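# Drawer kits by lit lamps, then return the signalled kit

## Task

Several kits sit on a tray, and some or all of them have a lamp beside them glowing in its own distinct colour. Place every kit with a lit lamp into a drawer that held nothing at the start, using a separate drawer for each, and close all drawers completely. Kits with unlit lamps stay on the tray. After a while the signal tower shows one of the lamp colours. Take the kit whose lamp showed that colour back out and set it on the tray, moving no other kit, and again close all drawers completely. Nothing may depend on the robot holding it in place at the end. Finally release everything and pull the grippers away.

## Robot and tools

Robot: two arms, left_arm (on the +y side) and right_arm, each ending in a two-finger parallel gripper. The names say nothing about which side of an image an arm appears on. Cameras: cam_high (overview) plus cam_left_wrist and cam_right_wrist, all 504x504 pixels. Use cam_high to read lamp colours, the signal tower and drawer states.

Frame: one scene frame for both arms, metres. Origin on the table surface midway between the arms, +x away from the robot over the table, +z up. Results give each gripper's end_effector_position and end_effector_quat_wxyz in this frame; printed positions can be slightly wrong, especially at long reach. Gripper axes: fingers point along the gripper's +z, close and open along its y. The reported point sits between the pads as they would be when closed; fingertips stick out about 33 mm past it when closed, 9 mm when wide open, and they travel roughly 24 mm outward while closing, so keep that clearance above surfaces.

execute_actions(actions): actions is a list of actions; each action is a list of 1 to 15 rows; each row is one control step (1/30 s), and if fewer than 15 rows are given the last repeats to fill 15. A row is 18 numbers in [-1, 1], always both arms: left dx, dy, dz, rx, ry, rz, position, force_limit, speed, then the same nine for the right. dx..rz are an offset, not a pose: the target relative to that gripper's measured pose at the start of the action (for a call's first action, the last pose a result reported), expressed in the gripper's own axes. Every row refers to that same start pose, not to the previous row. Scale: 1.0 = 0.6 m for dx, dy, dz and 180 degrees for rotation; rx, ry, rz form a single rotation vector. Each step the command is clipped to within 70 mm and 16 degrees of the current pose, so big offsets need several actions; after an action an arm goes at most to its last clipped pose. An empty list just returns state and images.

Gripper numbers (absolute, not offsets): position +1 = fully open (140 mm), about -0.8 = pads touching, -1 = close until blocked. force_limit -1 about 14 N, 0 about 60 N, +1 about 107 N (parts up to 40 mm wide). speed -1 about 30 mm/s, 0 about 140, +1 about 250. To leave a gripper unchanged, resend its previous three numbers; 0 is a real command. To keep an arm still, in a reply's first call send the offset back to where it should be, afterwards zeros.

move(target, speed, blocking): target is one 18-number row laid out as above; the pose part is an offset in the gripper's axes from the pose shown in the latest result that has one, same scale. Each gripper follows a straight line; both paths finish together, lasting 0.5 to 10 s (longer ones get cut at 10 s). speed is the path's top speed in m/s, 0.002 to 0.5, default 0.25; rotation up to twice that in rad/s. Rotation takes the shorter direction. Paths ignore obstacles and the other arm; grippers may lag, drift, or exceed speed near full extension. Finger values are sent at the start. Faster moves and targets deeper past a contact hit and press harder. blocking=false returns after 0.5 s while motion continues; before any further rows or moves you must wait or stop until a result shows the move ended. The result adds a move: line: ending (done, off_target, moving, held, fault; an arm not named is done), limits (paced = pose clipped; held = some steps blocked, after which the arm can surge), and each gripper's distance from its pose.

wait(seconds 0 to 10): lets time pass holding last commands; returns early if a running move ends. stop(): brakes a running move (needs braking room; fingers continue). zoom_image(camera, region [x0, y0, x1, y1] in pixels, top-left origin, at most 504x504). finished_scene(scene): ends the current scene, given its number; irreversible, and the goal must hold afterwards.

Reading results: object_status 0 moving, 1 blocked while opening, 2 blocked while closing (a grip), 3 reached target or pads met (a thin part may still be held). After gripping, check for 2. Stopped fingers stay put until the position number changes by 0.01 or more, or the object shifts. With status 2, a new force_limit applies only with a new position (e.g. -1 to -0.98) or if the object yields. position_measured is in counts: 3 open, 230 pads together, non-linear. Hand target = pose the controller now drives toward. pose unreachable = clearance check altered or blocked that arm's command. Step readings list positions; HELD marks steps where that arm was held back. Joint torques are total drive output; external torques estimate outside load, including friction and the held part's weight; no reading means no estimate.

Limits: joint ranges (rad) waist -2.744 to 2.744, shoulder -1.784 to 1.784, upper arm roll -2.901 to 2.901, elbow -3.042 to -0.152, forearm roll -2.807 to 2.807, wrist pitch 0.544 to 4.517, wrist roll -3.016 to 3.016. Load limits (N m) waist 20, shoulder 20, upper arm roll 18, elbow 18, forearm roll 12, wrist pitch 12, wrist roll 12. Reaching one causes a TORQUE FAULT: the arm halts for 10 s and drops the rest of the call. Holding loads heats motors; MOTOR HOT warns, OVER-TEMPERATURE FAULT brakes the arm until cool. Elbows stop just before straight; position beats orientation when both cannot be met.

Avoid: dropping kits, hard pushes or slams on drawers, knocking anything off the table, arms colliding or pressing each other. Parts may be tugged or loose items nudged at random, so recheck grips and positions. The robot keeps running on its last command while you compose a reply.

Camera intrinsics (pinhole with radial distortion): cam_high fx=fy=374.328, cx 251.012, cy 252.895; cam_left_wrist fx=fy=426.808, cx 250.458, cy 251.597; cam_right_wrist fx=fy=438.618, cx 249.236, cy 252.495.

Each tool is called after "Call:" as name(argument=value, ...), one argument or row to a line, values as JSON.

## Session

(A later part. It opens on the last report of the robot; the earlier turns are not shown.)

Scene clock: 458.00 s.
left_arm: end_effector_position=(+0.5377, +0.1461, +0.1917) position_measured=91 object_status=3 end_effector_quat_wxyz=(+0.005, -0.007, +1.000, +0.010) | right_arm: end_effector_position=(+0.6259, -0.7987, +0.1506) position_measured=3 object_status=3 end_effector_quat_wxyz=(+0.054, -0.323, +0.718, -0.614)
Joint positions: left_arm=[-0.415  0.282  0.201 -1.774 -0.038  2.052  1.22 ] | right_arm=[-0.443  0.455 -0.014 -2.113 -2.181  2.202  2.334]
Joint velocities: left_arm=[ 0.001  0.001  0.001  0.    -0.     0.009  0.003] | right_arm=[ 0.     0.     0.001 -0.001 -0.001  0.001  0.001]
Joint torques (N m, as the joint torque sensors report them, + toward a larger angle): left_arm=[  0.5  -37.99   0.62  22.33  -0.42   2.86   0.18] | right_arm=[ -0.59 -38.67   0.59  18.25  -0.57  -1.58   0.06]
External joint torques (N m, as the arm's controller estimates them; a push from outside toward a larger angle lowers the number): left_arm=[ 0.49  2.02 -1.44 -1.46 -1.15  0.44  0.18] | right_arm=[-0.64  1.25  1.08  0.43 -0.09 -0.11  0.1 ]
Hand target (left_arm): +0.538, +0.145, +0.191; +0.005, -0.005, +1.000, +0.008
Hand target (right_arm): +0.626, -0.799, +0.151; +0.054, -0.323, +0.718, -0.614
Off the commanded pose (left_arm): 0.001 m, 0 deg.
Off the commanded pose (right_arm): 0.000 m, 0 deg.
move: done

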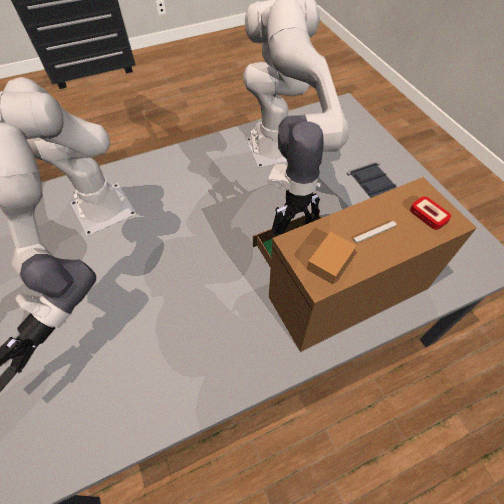

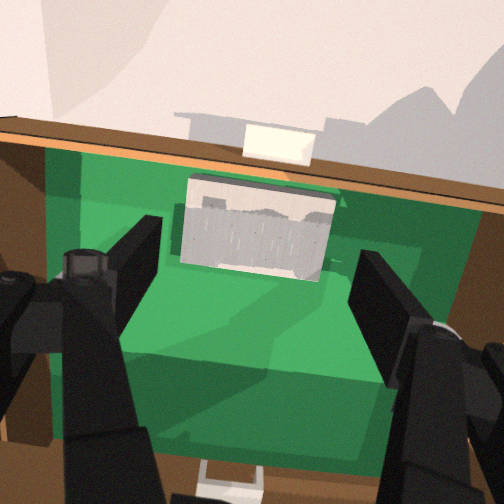

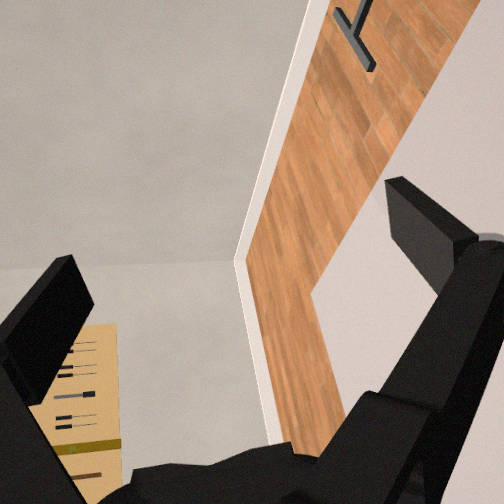

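Call:
move(
  target=[0,-0.003,0.033,0.005,0,0,0.3,0.3,0,0,0,0,0,0,0,1,0,0],
  speed=0.03,
)

Call:
move(
  target=[0,0,0,0,0,0,-1,0.3,-0.3,0,0,0,0,0,0,1,0,0],
)

Call:
move(
  target=[0,0,-0.125,0,0,0,-1,0.3,-0.3,0,0,0,0,0,0,1,0,0],
  speed=0.08,
)

Call:
move(
  target=[0.42,0.873,0,0,0,0,-1,0.3,-0.3,0,0,0,0,0,0,1,0,0],
  speed=0.2,
)

Call:
move(
  target=[0,0,0.27,0,0,0,-1,0.3,-0.3,0,0,0,0,0,0,1,0,0],
  speed=0.12,
)

Scene clock: 461.37 s.
left_arm: end_effector_position=(+0.5375, +0.1446, +0.1732) position_measured=91 object_status=3 end_effector_quat_wxyz=(+0.004, -0.007, +1.000, +0.004) | right_arm: end_effector_position=(+0.6259, -0.7987, +0.1506) position_measured=3 object_status=3 end_effector_quat_wxyz=(+0.054, -0.323, +0.718, -0.614)
Joint positions: left_arm=[-0.413  0.297  0.201 -1.802 -0.055  2.098  1.229] | right_arm=[-0.443  0.455 -0.014 -2.113 -2.181  2.202  2.334]
Joint velocities: left_arm=[-0.002  0.001 -0.    -0.001 -0.003  0.015  0.009] | right_arm=[ 0.001 -0.001 -0.     0.    -0.001 -0.    -0.002]
Joint torques (N m, as the joint torque sensors report them, + toward a larger angle): left_arm=[  1.27 -38.03   1.34  22.11  -0.5    2.85   0.23] | right_arm=[ -0.6  -38.6    0.66  18.51  -0.59  -1.54   0.07]
External joint torques (N m, as the arm's controller estimates them; a push from outside toward a larger angle lowers the number): left_arm=[ 1.53  2.09 -0.59 -1.38 -1.21  0.43  0.23] | right_arm=[-0.73  1.55  1.09  0.52 -0.1  -0.06  0.11]
Hand target (left_arm): +0.538, +0.144, +0.172; +0.004, -0.006, +1.000, +0.002
Hand target (right_arm): +0.626, -0.799, +0.151; +0.054, -0.323, +0.718, -0.614
Off the commanded pose (left_arm): 0.001 m, 0 deg.
Off the commanded pose (right_arm): 0.000 m, 0 deg.
move: done

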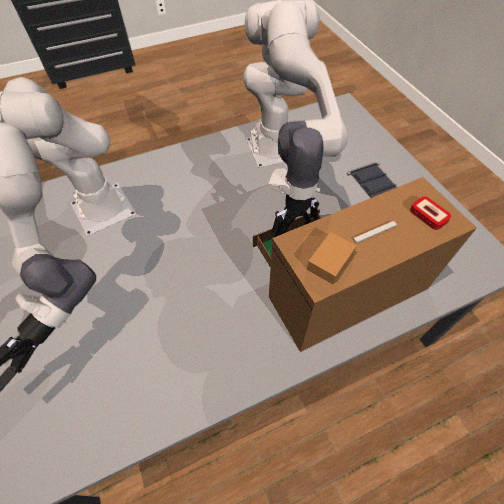

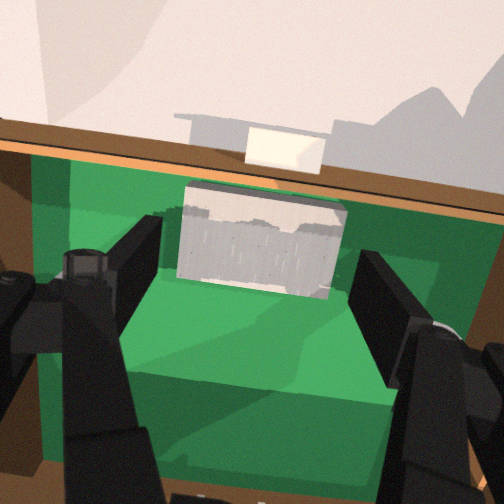

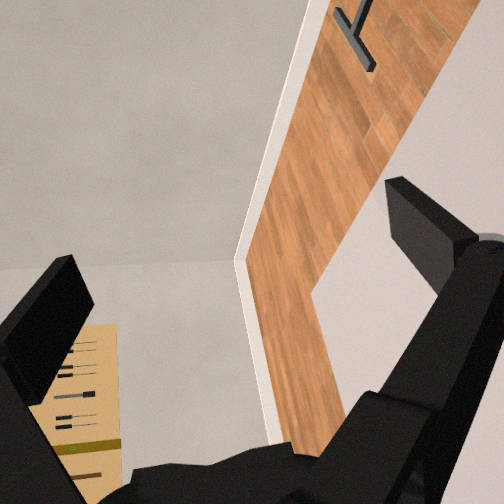

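Scene clock: 461.87 s.
left_arm: end_effector_position=(+0.5377, +0.1445, +0.1737) position_measured=133 object_status=2 end_effector_quat_wxyz=(+0.005, -0.007, +1.000, +0.004) | right_arm: end_effector_position=(+0.6259, -0.7987, +0.1506) position_measured=3 object_status=3 end_effector_quat_wxyz=(+0.054, -0.323, +0.718, -0.614)
Joint positions: left_arm=[-0.413  0.296  0.201 -1.802 -0.055  2.098  1.229] | right_arm=[-0.443  0.455 -0.014 -2.113 -2.181  2.202  2.334]
Joint velocities: left_arm=[ 0.     0.    -0.001  0.    -0.001  0.001 -0.001] | right_arm=[ 0.001 -0.    -0.     0.     0.001 -0.001  0.001]
Joint torques (N m, as the joint torque sensors report them, + toward a larger angle): left_arm=[  0.3  -37.8    1.31  22.91   0.59   2.5    0.2 ] | right_arm=[ -0.47 -38.46   0.52  18.57  -0.6   -1.61   0.07]
External joint torques (N m, as the arm's controller estimates them; a push from outside toward a larger angle lowers the number): left_arm=[ 0.32  2.53 -0.82 -0.74 -0.11  0.06  0.2 ] | right_arm=[-0.52  1.49  1.02  0.69 -0.12 -0.13  0.11]
Hand target (left_arm): +0.538, +0.145, +0.173; +0.004, -0.007, +1.000, +0.004
Hand target (right_arm): +0.626, -0.799, +0.151; +0.054, -0.323, +0.718, -0.614
Off the commanded pose (left_arm): 0.001 m, 0 deg.
Off the commanded pose (right_arm): 0.000 m, 0 deg.
move: done

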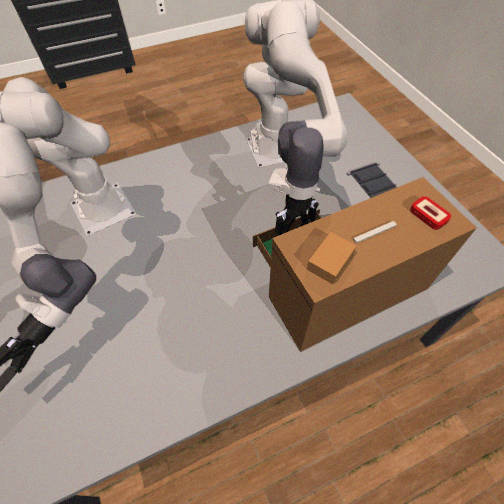

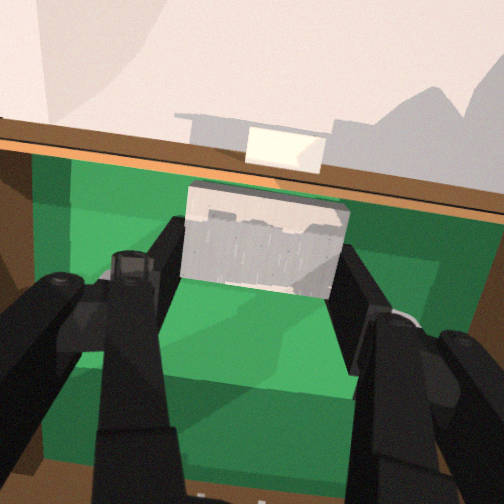

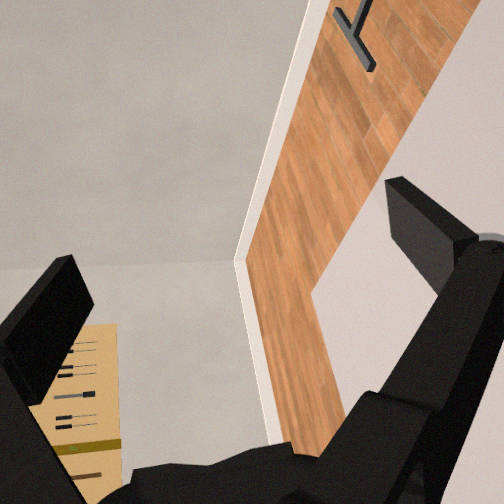

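Scene clock: 463.33 s.
left_arm: end_effector_position=(+0.5363, +0.1440, +0.2474) position_measured=133 object_status=2 end_effector_quat_wxyz=(+0.005, -0.007, +1.000, +0.003) | right_arm: end_effector_position=(+0.6259, -0.7987, +0.1506) position_measured=3 object_status=3 end_effector_quat_wxyz=(+0.054, -0.323, +0.718, -0.614)
Joint positions: left_arm=[-0.413  0.239  0.202 -1.691 -0.042  1.931  1.222] | right_arm=[-0.443  0.455 -0.014 -2.113 -2.181  2.202  2.334]
Joint velocities: left_arm=[ 0.001 -0.001  0.001  0.     0.001 -0.011 -0.003] | right_arm=[-0.    -0.001 -0.     0.001 -0.001 -0.    -0.   ]
Joint torques (N m, as the joint torque sensors report them, + toward a larger angle): left_arm=[ -0.21 -38.41   1.74  26.26   1.72   2.14  -0.07] | right_arm=[ -0.56 -38.5    0.37  18.24  -0.58  -1.58   0.08]
External joint torques (N m, as the arm's controller estimates them; a push from outside toward a larger angle lowers the number): left_arm=[-0.43  0.82 -0.18  1.99  0.95 -0.3  -0.07] | right_arm=[-0.5   1.6   0.96  0.32 -0.1  -0.09  0.12]
Hand target (left_arm): +0.537, +0.146, +0.249; +0.005, -0.009, +1.000, +0.005
Hand target (right_arm): +0.626, -0.799, +0.151; +0.054, -0.323, +0.718, -0.614
Off the commanded pose (left_arm): 0.001 m, 0 deg.
Off the commanded pose (right_arm): 0.000 m, 0 deg.
move: done

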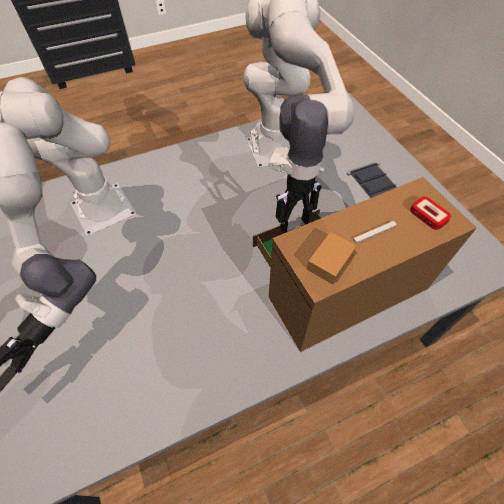

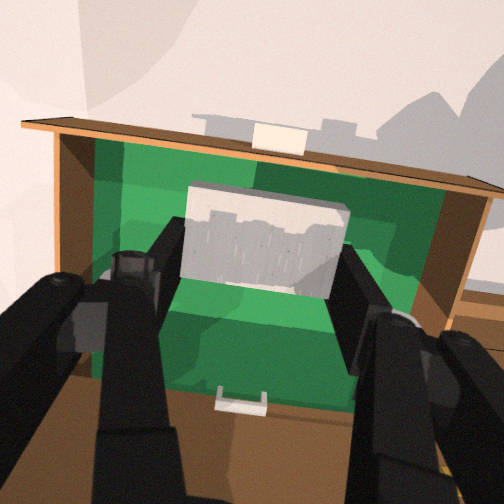

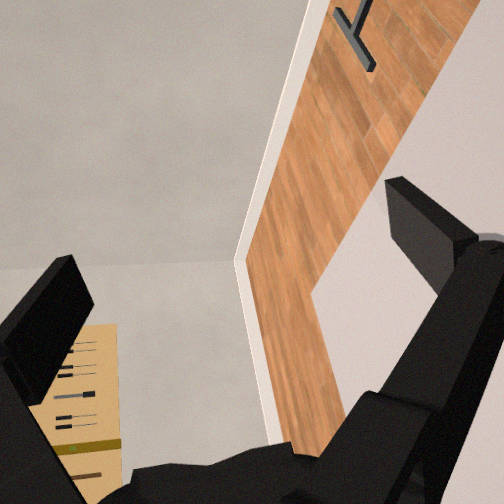

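Scene clock: 467.00 s.
left_arm: end_effector_position=(+0.2745, +0.6694, +0.2430) position_measured=133 object_status=2 end_effector_quat_wxyz=(-0.001, -0.017, +1.000, +0.006) | right_arm: end_effector_position=(+0.6259, -0.7987, +0.1506) position_measured=3 object_status=3 end_effector_quat_wxyz=(+0.054, -0.323, +0.718, -0.614)
Joint positions: left_arm=[-0.104 -0.524  0.865 -2.341  0.435  1.952  1.922] | right_arm=[-0.443  0.455 -0.014 -2.113 -2.181  2.202  2.334]
Joint velocities: left_arm=[ 0.     0.     0.    -0.     0.001 -0.001  0.029] | right_arm=[-0.002 -0.     0.    -0.001  0.001  0.    -0.   ]
Joint torques (N m, as the joint torque sensors report them, + toward a larger angle): left_arm=[ -0.55  -5.04 -11.48  23.33   1.57   2.03   0.25] | right_arm=[ -0.54 -38.25   0.51  18.23  -0.59  -1.6    0.07]
External joint torques (N m, as the arm's controller estimates them; a push from outside toward a larger angle lowers the number): left_arm=[-0.52 -0.5  -0.09  0.96  0.78 -0.39  0.25] | right_arm=[-0.48  1.64  1.09  0.43 -0.12 -0.12  0.11]
Hand target (left_arm): +0.274, +0.671, +0.244; -0.001, -0.010, +1.000, +0.007
Hand target (right_arm): +0.626, -0.799, +0.151; +0.054, -0.323, +0.718, -0.614
Off the commanded pose (left_arm): 0.008 m, 1 deg.
Off the commanded pose (right_arm): 0.000 m, 0 deg.
move: off_target (left_arm)

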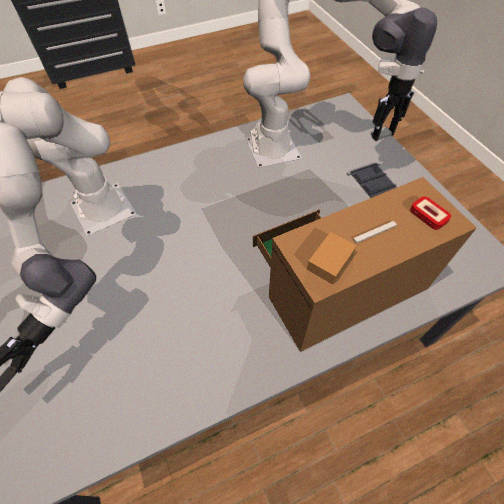

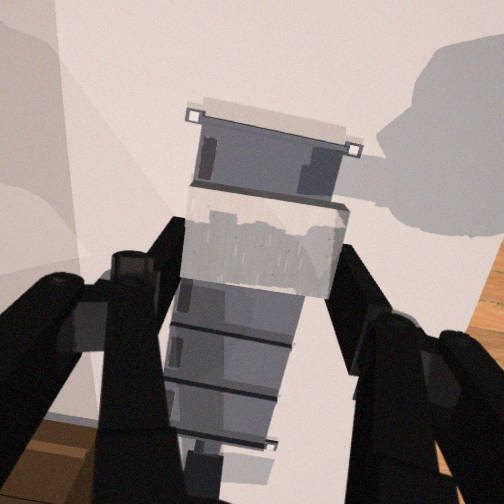

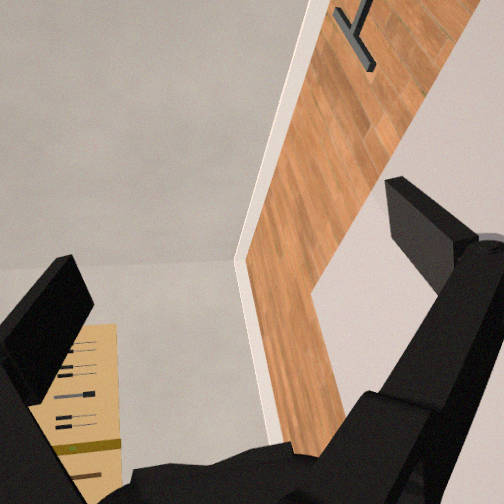

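Scene clock: 469.00 s.
left_arm: end_effector_position=(+0.2753, +0.6654, +0.0788) position_measured=133 object_status=2 end_effector_quat_wxyz=(-0.004, -0.016, +1.000, +0.003) | right_arm: end_effector_position=(+0.6259, -0.7987, +0.1506) position_measured=3 object_status=3 end_effector_quat_wxyz=(+0.054, -0.323, +0.718, -0.614)
Joint positions: left_arm=[-0.386 -0.22   1.276 -2.552  0.351  2.454  2.012] | right_arm=[-0.443  0.455 -0.014 -2.113 -2.181  2.202  2.334]
Joint velocities: left_arm=[-0.024  0.     0.025  0.002 -0.001  0.009  0.019] | right_arm=[-0.    -0.001 -0.001 -0.     0.    -0.    -0.001]
Joint torques (N m, as the joint torque sensors report them, + toward a larger angle): left_arm=[-1.53 -3.45 -6.01 20.5  -0.04  2.77  0.32] | right_arm=[ -0.51 -38.36   0.63  18.32  -0.56  -1.62   0.07]
External joint torques (N m, as the arm's controller estimates them; a push from outside toward a larger angle lowers the number): left_arm=[-1.5  -0.38 -0.32  0.91 -0.58  0.38  0.32] | right_arm=[-0.5   1.62  1.18  0.45 -0.08 -0.14  0.11]
Hand target (left_arm): +0.278, +0.667, +0.080; -0.000, -0.012, +1.000, +0.004
Hand target (right_arm): +0.626, -0.799, +0.151; +0.054, -0.323, +0.718, -0.614
Off the commanded pose (left_arm): 0.006 m, 1 deg.
Off the commanded pose (right_arm): 0.000 m, 0 deg.
move: off_target (left_arm)

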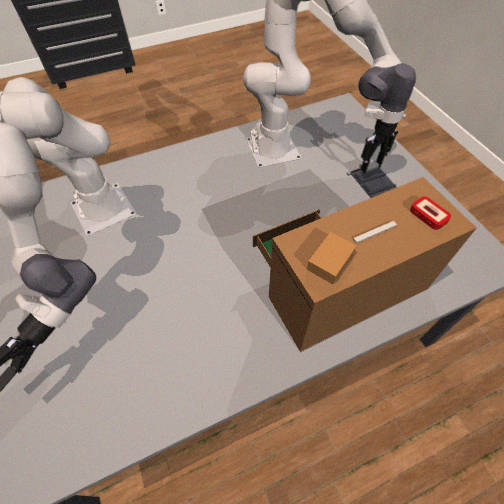

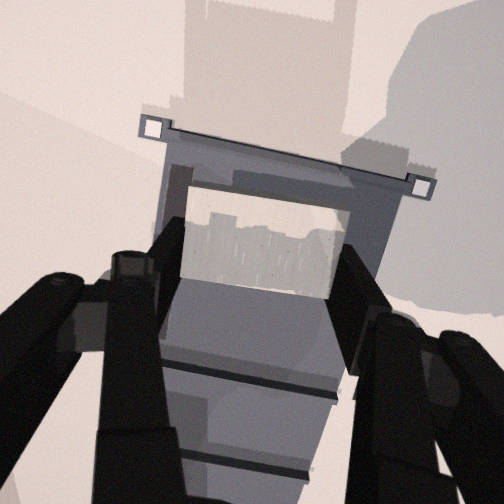

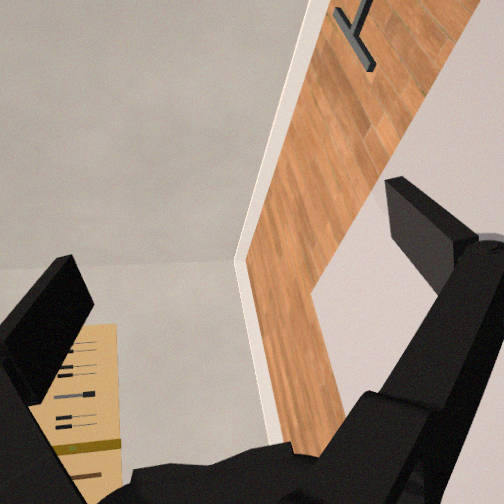

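Call:
move(
  target=[-0.006,0.018,0.04,0,0,0.008,-1,0.3,-0.3,0,0,0,0,0,0,1,0,0],
  speed=0.04,
)

Scene clock: 471.43 s.
left_arm: end_effector_position=(+0.2792, +0.6751, +0.0554) position_measured=133 object_status=2 end_effector_quat_wxyz=(-0.002, -0.008, +1.000, +0.002) | right_arm: end_effector_position=(+0.6259, -0.7987, +0.1506) position_measured=3 object_status=3 end_effector_quat_wxyz=(+0.054, -0.323, +0.718, -0.614)
Joint positions: left_arm=[-0.76  -0.132  1.66  -2.542  0.244  2.54   2.12 ] | right_arm=[-0.443  0.455 -0.014 -2.113 -2.181  2.202  2.334]
Joint velocities: left_arm=[-0.054 -0.007  0.051  0.011  0.014 -0.009  0.005] | right_arm=[ 0.001  0.    -0.001 -0.     0.     0.     0.002]
Joint torques (N m, as the joint torque sensors report them, + toward a larger angle): left_arm=[-1.39  3.96 -3.34 19.93  1.45  1.96  0.27] | right_arm=[ -0.43 -38.55   0.64  18.73  -0.6   -1.63   0.07]
External joint torques (N m, as the arm's controller estimates them; a push from outside toward a larger angle lowers the number): left_arm=[-1.37 -1.53  0.25  1.    0.97 -0.44  0.27] | right_arm=[-0.5   1.35  1.11  0.92 -0.12 -0.15  0.11]
Hand target (left_arm): +0.280, +0.676, +0.056; -0.003, -0.002, +1.000, +0.003
Hand target (right_arm): +0.626, -0.799, +0.151; +0.054, -0.323, +0.718, -0.614
Off the commanded pose (left_arm): 0.002 m, 1 deg.
Off the commanded pose (right_arm): 0.000 m, 0 deg.
move: done

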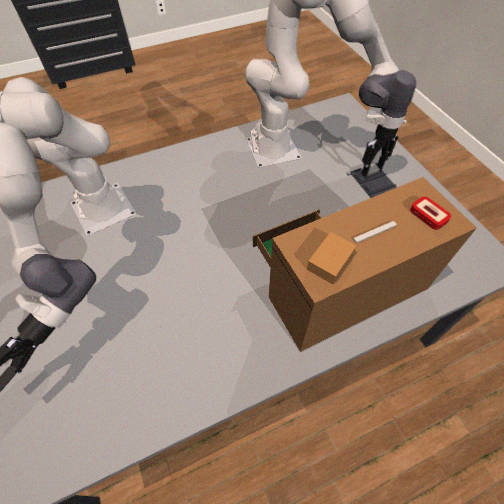

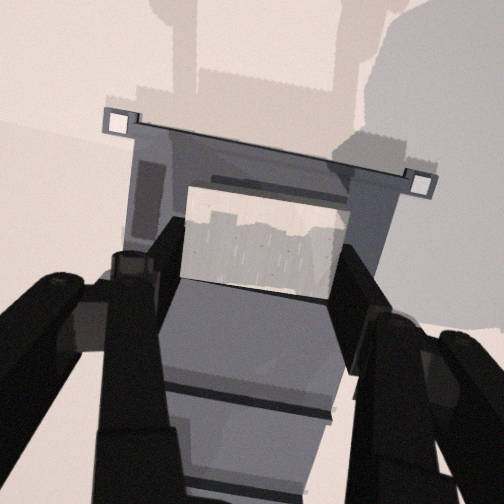

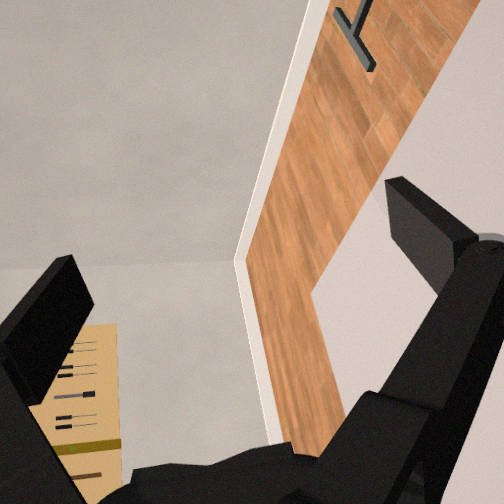

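Call:
move(
  target=[0.008,-0.008,0.02,0,0,0,-1,0.3,-0.3,0,0,0,0,0,0,1,0,0],
  speed=0.02,
)

Scene clock: 474.80 s.
left_arm: end_effector_position=(+0.2738, +0.6704, +0.0441) position_measured=133 object_status=2 end_effector_quat_wxyz=(-0.002, -0.006, +1.000, +0.001) | right_arm: end_effector_position=(+0.6259, -0.7987, +0.1506) position_measured=3 object_status=3 end_effector_quat_wxyz=(+0.054, -0.323, +0.718, -0.614)
Joint positions: left_arm=[-0.841 -0.138  1.748 -2.565  0.263  2.571  2.11 ] | right_arm=[-0.443  0.455 -0.014 -2.113 -2.181  2.202  2.334]
Joint velocities: left_arm=[-0.037  0.001  0.034 -0.002 -0.002  0.016 -0.01 ] | right_arm=[-0.001  0.001 -0.001 -0.001 -0.     0.001  0.001]
Joint torques (N m, as the joint torque sensors report them, + toward a larger angle): left_arm=[-2.07  6.29 -4.19 17.05  1.23  2.82 -0.22] | right_arm=[ -0.59 -38.83   0.54  18.39  -0.57  -1.58   0.07]
External joint torques (N m, as the arm's controller estimates them; a push from outside toward a larger angle lowers the number): left_arm=[-2.09 -1.46 -0.58 -1.36  0.79  0.42 -0.22] | right_arm=[-0.48  1.12  1.17  0.54 -0.09 -0.09  0.11]
Hand target (left_arm): +0.275, +0.670, +0.044; -0.001, -0.007, +1.000, +0.002
Hand target (right_arm): +0.626, -0.799, +0.151; +0.054, -0.323, +0.718, -0.614
Off the commanded pose (left_arm): 0.001 m, 0 deg.
Off the commanded pose (right_arm): 0.000 m, 0 deg.
move: done

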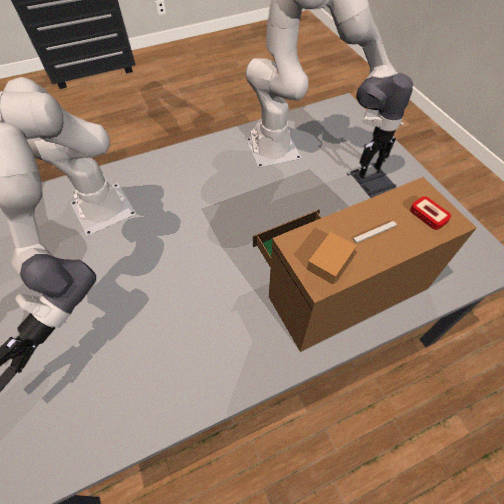

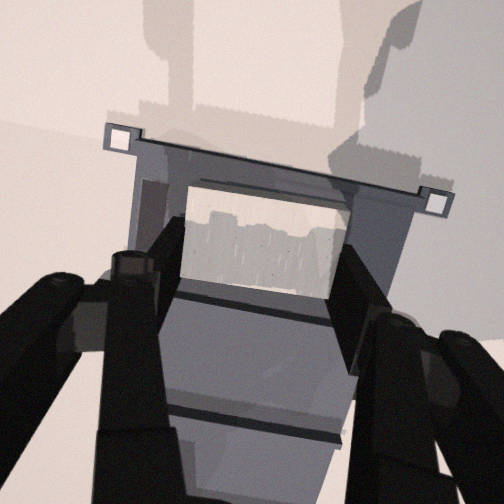

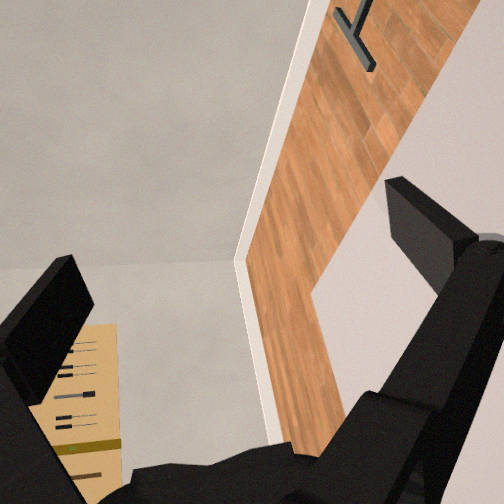

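Call:
move(
  target=[-0.003,0.014,0,0,0,0,-1,0.3,-0.3,0,0,0,0,0,0,1,0,0],
  speed=0.02,
)

Call:
move(
  target=[0,0,0.011,0,0,0,-1,0.3,-0.3,0,0,0,0,0,0,1,0,0],
  speed=0.01,
)

Scene clock: 477.27 s.
left_arm: end_effector_position=(+0.2751, +0.6786, +0.0440) position_measured=133 object_status=2 end_effector_quat_wxyz=(-0.001, -0.007, +1.000, +0.001) | right_arm: end_effector_position=(+0.6259, -0.7987, +0.1506) position_measured=3 object_status=3 end_effector_quat_wxyz=(+0.054, -0.323, +0.718, -0.614)
Joint positions: left_arm=[-0.905 -0.159  1.827 -2.544  0.29   2.565  2.103] | right_arm=[-0.443  0.455 -0.014 -2.113 -2.181  2.202  2.334]
Joint velocities: left_arm=[-0.03   0.     0.027  0.005 -0.    -0.008 -0.002] | right_arm=[-0.001 -0.     0.    -0.    -0.    -0.    -0.001]
Joint torques (N m, as the joint torque sensors report them, + toward a larger angle): left_arm=[-0.95  8.76 -4.03 19.32  1.46  2.15 -0.17] | right_arm=[ -0.4  -38.44   0.47  18.39  -0.61  -1.6    0.05]
External joint torques (N m, as the arm's controller estimates them; a push from outside toward a larger angle lowers the number): left_arm=[-1.01 -1.48  0.05  0.82  1.01 -0.26 -0.17] | right_arm=[-0.33  1.55  1.06  0.51 -0.13 -0.11  0.09]
Hand target (left_arm): +0.276, +0.679, +0.045; -0.002, -0.007, +1.000, +0.001
Hand target (right_arm): +0.626, -0.799, +0.151; +0.054, -0.323, +0.718, -0.614
Off the commanded pose (left_arm): 0.000 m, 0 deg.
Off the commanded pose (right_arm): 0.000 m, 0 deg.
move: done

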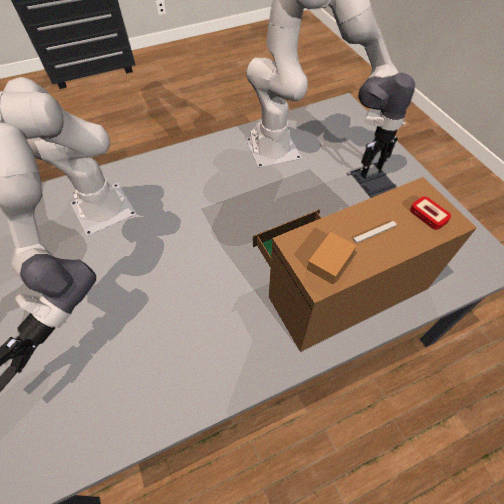

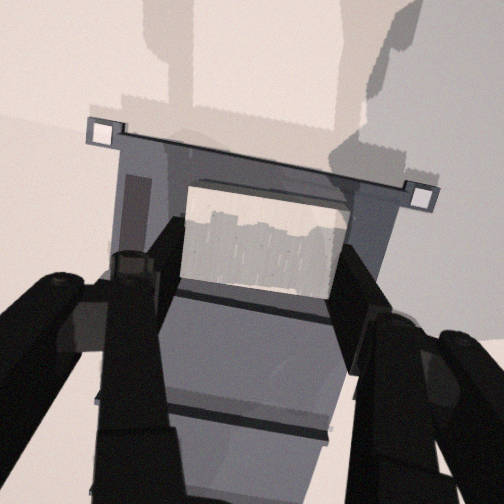

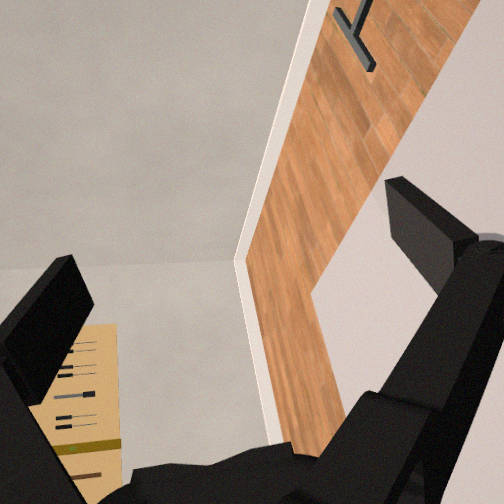

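Scene clock: 478.13 s.
left_arm: end_effector_position=(+0.2768, +0.6811, +0.0408) position_measured=133 object_status=2 end_effector_quat_wxyz=(-0.001, -0.005, +1.000, +0.004) | right_arm: end_effector_position=(+0.6259, -0.7987, +0.1506) position_measured=3 object_status=3 end_effector_quat_wxyz=(+0.054, -0.323, +0.718, -0.614)
Joint positions: left_arm=[-0.965 -0.173  1.889 -2.538  0.321  2.574  2.082] | right_arm=[-0.443  0.455 -0.014 -2.113 -2.181  2.202  2.334]
Joint velocities: left_arm=[-0.018 -0.001  0.019  0.003  0.003  0.005 -0.015] | right_arm=[-0.     0.     0.     0.001  0.001  0.001  0.002]
Joint torques (N m, as the joint torque sensors report them, + toward a larger angle): left_arm=[-1.54  7.23 -1.98 15.01  1.54  2.98  0.11] | right_arm=[ -0.34 -38.56   0.65  18.45  -0.58  -1.61   0.05]
External joint torques (N m, as the arm's controller estimates them; a push from outside toward a larger angle lowers the number): left_arm=[-1.69 -4.79  2.28 -3.31  1.1   0.57  0.11] | right_arm=[-0.32  1.49  1.21  0.54 -0.1  -0.12  0.09]
Hand target (left_arm): +0.275, +0.679, +0.038; -0.001, -0.007, +1.000, +0.001
Hand target (right_arm): +0.626, -0.799, +0.151; +0.054, -0.323, +0.718, -0.614
Off the commanded pose (left_arm): 0.005 m, 0 deg.
Off the commanded pose (right_arm): 0.000 m, 0 deg.
move: off_target (left_arm)

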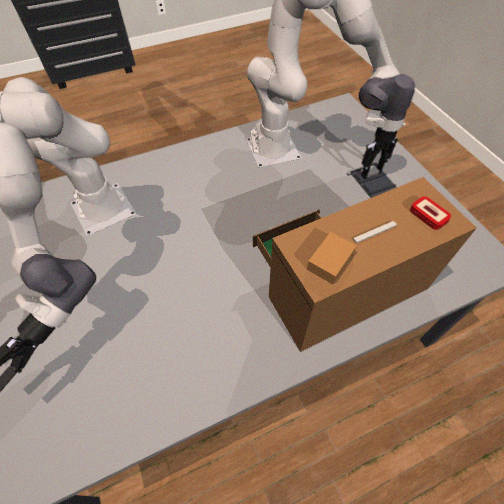

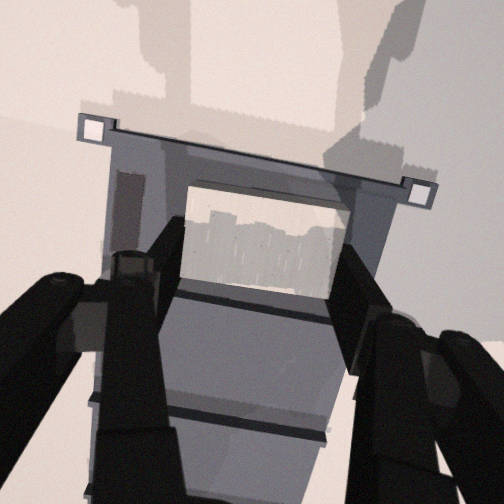

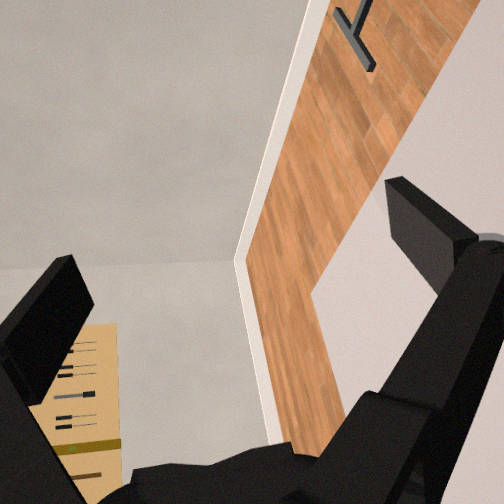

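Call:
move(
  target=[0.0,-0.002,0.002,0,0,-0.004,-1,0.3,-0.3,0,0,0,0,0,0,1,0,0],
  speed=0.01,
)

Call:
move(
  target=[0,0,0,0,0,0,0.3,0.3,-0.6,0,0,0,0,0,0,1,0,0],
)

Call:
move(
  target=[0,0,-0.08,0,0,0,0.3,0.3,-0.3,0,0,0,0,0,0,1,0,0],
  speed=0.08,
)

Scene clock: 482.07 s.
left_arm: end_effector_position=(+0.2776, +0.6816, +0.0410) position_measured=133 object_status=2 end_effector_quat_wxyz=(-0.000, -0.010, +1.000, +0.005) | right_arm: end_effector_position=(+0.6259, -0.7987, +0.1506) position_measured=3 object_status=3 end_effector_quat_wxyz=(+0.054, -0.323, +0.718, -0.614)
Joint positions: left_arm=[-0.969 -0.172  1.892 -2.538  0.321  2.576  2.072] | right_arm=[-0.443  0.455 -0.014 -2.113 -2.181  2.202  2.334]
Joint velocities: left_arm=[ 0.001  0.001 -0.     0.001  0.001  0.001 -0.008] | right_arm=[-0.    -0.001  0.     0.    -0.    -0.     0.002]
Joint torques (N m, as the joint torque sensors report them, + toward a larger angle): left_arm=[-1.42 10.64 -3.91 15.91  0.72  2.58 -0.01] | right_arm=[ -0.42 -38.73   0.6   18.37  -0.59  -1.59   0.05]
External joint torques (N m, as the arm's controller estimates them; a push from outside toward a larger angle lowers the number): left_arm=[-1.48 -1.49  0.43 -2.51  0.27  0.15 -0.01] | right_arm=[-0.46  1.24  1.11  0.49 -0.11 -0.1   0.09]
Hand target (left_arm): +0.277, +0.680, +0.040; -0.001, -0.011, +1.000, +0.004
Hand target (right_arm): +0.626, -0.799, +0.151; +0.054, -0.323, +0.718, -0.614
Off the commanded pose (left_arm): 0.002 m, 0 deg.
Off the commanded pose (right_arm): 0.000 m, 0 deg.
move: done

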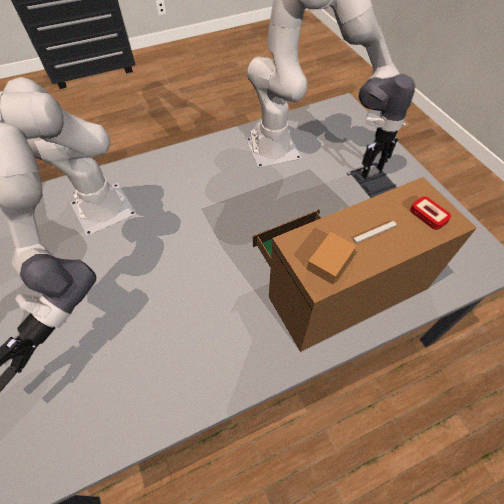

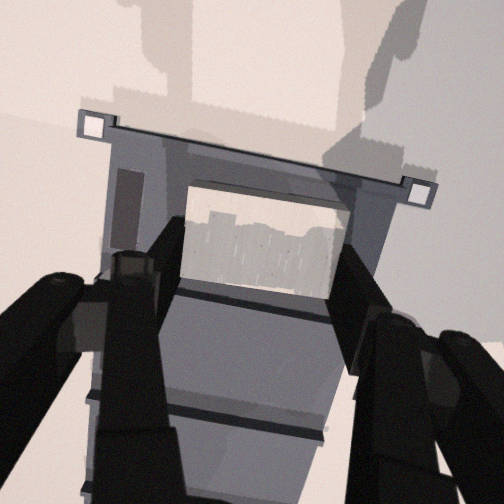

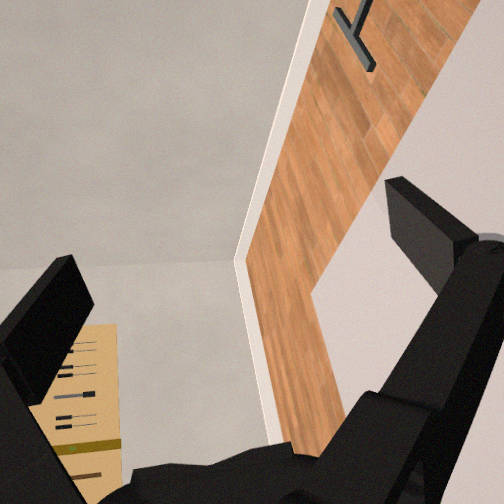

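Scene clock: 482.63 s.
left_arm: end_effector_position=(+0.2776, +0.6816, +0.0410) position_measured=91 object_status=0 end_effector_quat_wxyz=(-0.000, -0.010, +1.000, +0.005) | right_arm: end_effector_position=(+0.6259, -0.7987, +0.1506) position_measured=3 object_status=3 end_effector_quat_wxyz=(+0.054, -0.323, +0.718, -0.614)
Joint positions: left_arm=[-0.969 -0.172  1.892 -2.538  0.321  2.576  2.072] | right_arm=[-0.443  0.455 -0.014 -2.113 -2.181  2.202  2.334]
Joint velocities: left_arm=[ 0.    -0.    -0.001  0.001 -0.     0.    -0.001] | right_arm=[ 0.001  0.001 -0.    -0.    -0.     0.    -0.002]
Joint torques (N m, as the joint torque sensors report them, + toward a larger angle): left_arm=[ 0.42 11.07 -5.97 17.41  0.32  2.43  0.09] | right_arm=[ -0.51 -38.56   0.39  18.33  -0.56  -1.58   0.08]
External joint torques (N m, as the arm's controller estimates them; a push from outside toward a larger angle lowers the number): left_arm=[ 0.45 -1.07 -1.55 -0.97 -0.13  0.01  0.09] | right_arm=[-0.69  1.38  0.77  0.48 -0.08 -0.12  0.12]
Hand target (left_arm): +0.278, +0.682, +0.041; -0.000, -0.010, +1.000, +0.005
Hand target (right_arm): +0.626, -0.799, +0.151; +0.054, -0.323, +0.718, -0.614
Off the commanded pose (left_arm): 0.000 m, 0 deg.
Off the commanded pose (right_arm): 0.000 m, 0 deg.
move: done

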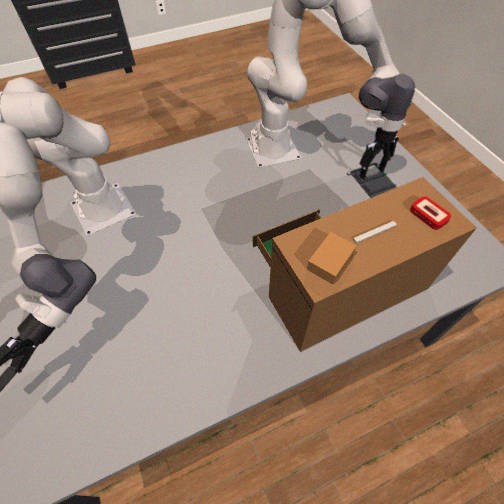

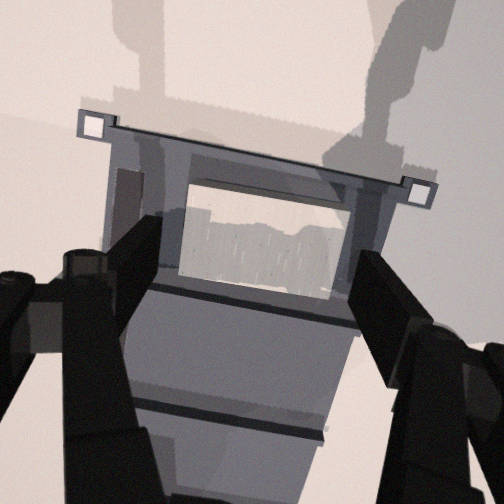

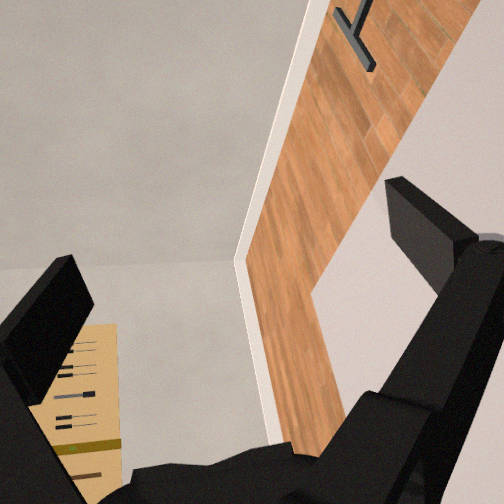

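Scene clock: 484.57 s.
left_arm: end_effector_position=(+0.2774, +0.6788, +0.0888) position_measured=91 object_status=3 end_effector_quat_wxyz=(-0.003, -0.013, +1.000, +0.002) | right_arm: end_effector_position=(+0.6259, -0.7987, +0.1506) position_measured=3 object_status=3 end_effector_quat_wxyz=(+0.054, -0.323, +0.718, -0.614)
Joint positions: left_arm=[-1.061  0.173  1.929 -2.517 -0.24   2.439  2.468] | right_arm=[-0.443  0.455 -0.014 -2.113 -2.181  2.202  2.334]
Joint velocities: left_arm=[-0.013 -0.     0.013 -0.001  0.     0.006  0.028] | right_arm=[-0.    -0.002  0.    -0.001  0.    -0.     0.001]
Joint torques (N m, as the joint torque sensors report them, + toward a larger angle): left_arm=[-1.55  5.4   4.52 18.68 -0.57  2.78  0.22] | right_arm=[ -0.31 -38.6    0.52  18.35  -0.57  -1.58   0.06]
External joint torques (N m, as the arm's controller estimates them; a push from outside toward a larger angle lowers the number): left_arm=[-1.51 -1.66  0.31 -1.2  -1.13  0.37  0.22] | right_arm=[-0.21  1.35  1.14  0.51 -0.09 -0.09  0.1 ]
Hand target (left_arm): +0.278, +0.678, +0.088; -0.002, -0.008, +1.000, +0.001
Hand target (right_arm): +0.626, -0.799, +0.151; +0.054, -0.323, +0.718, -0.614
Off the commanded pose (left_arm): 0.002 m, 1 deg.
Off the commanded pose (right_arm): 0.000 m, 0 deg.
move: done

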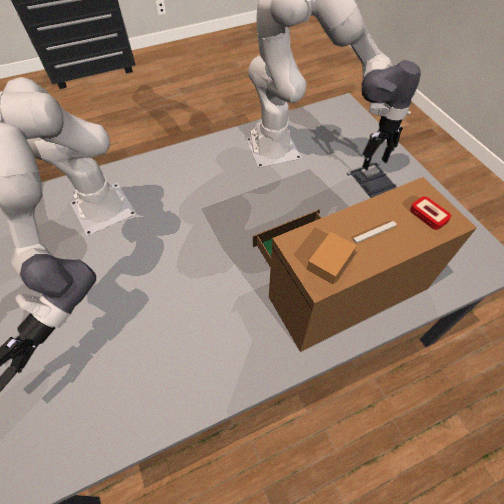

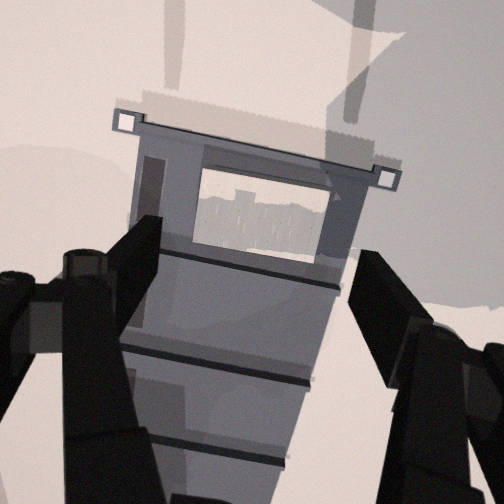

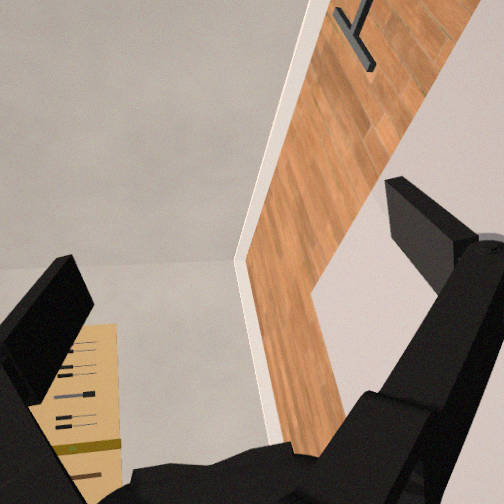

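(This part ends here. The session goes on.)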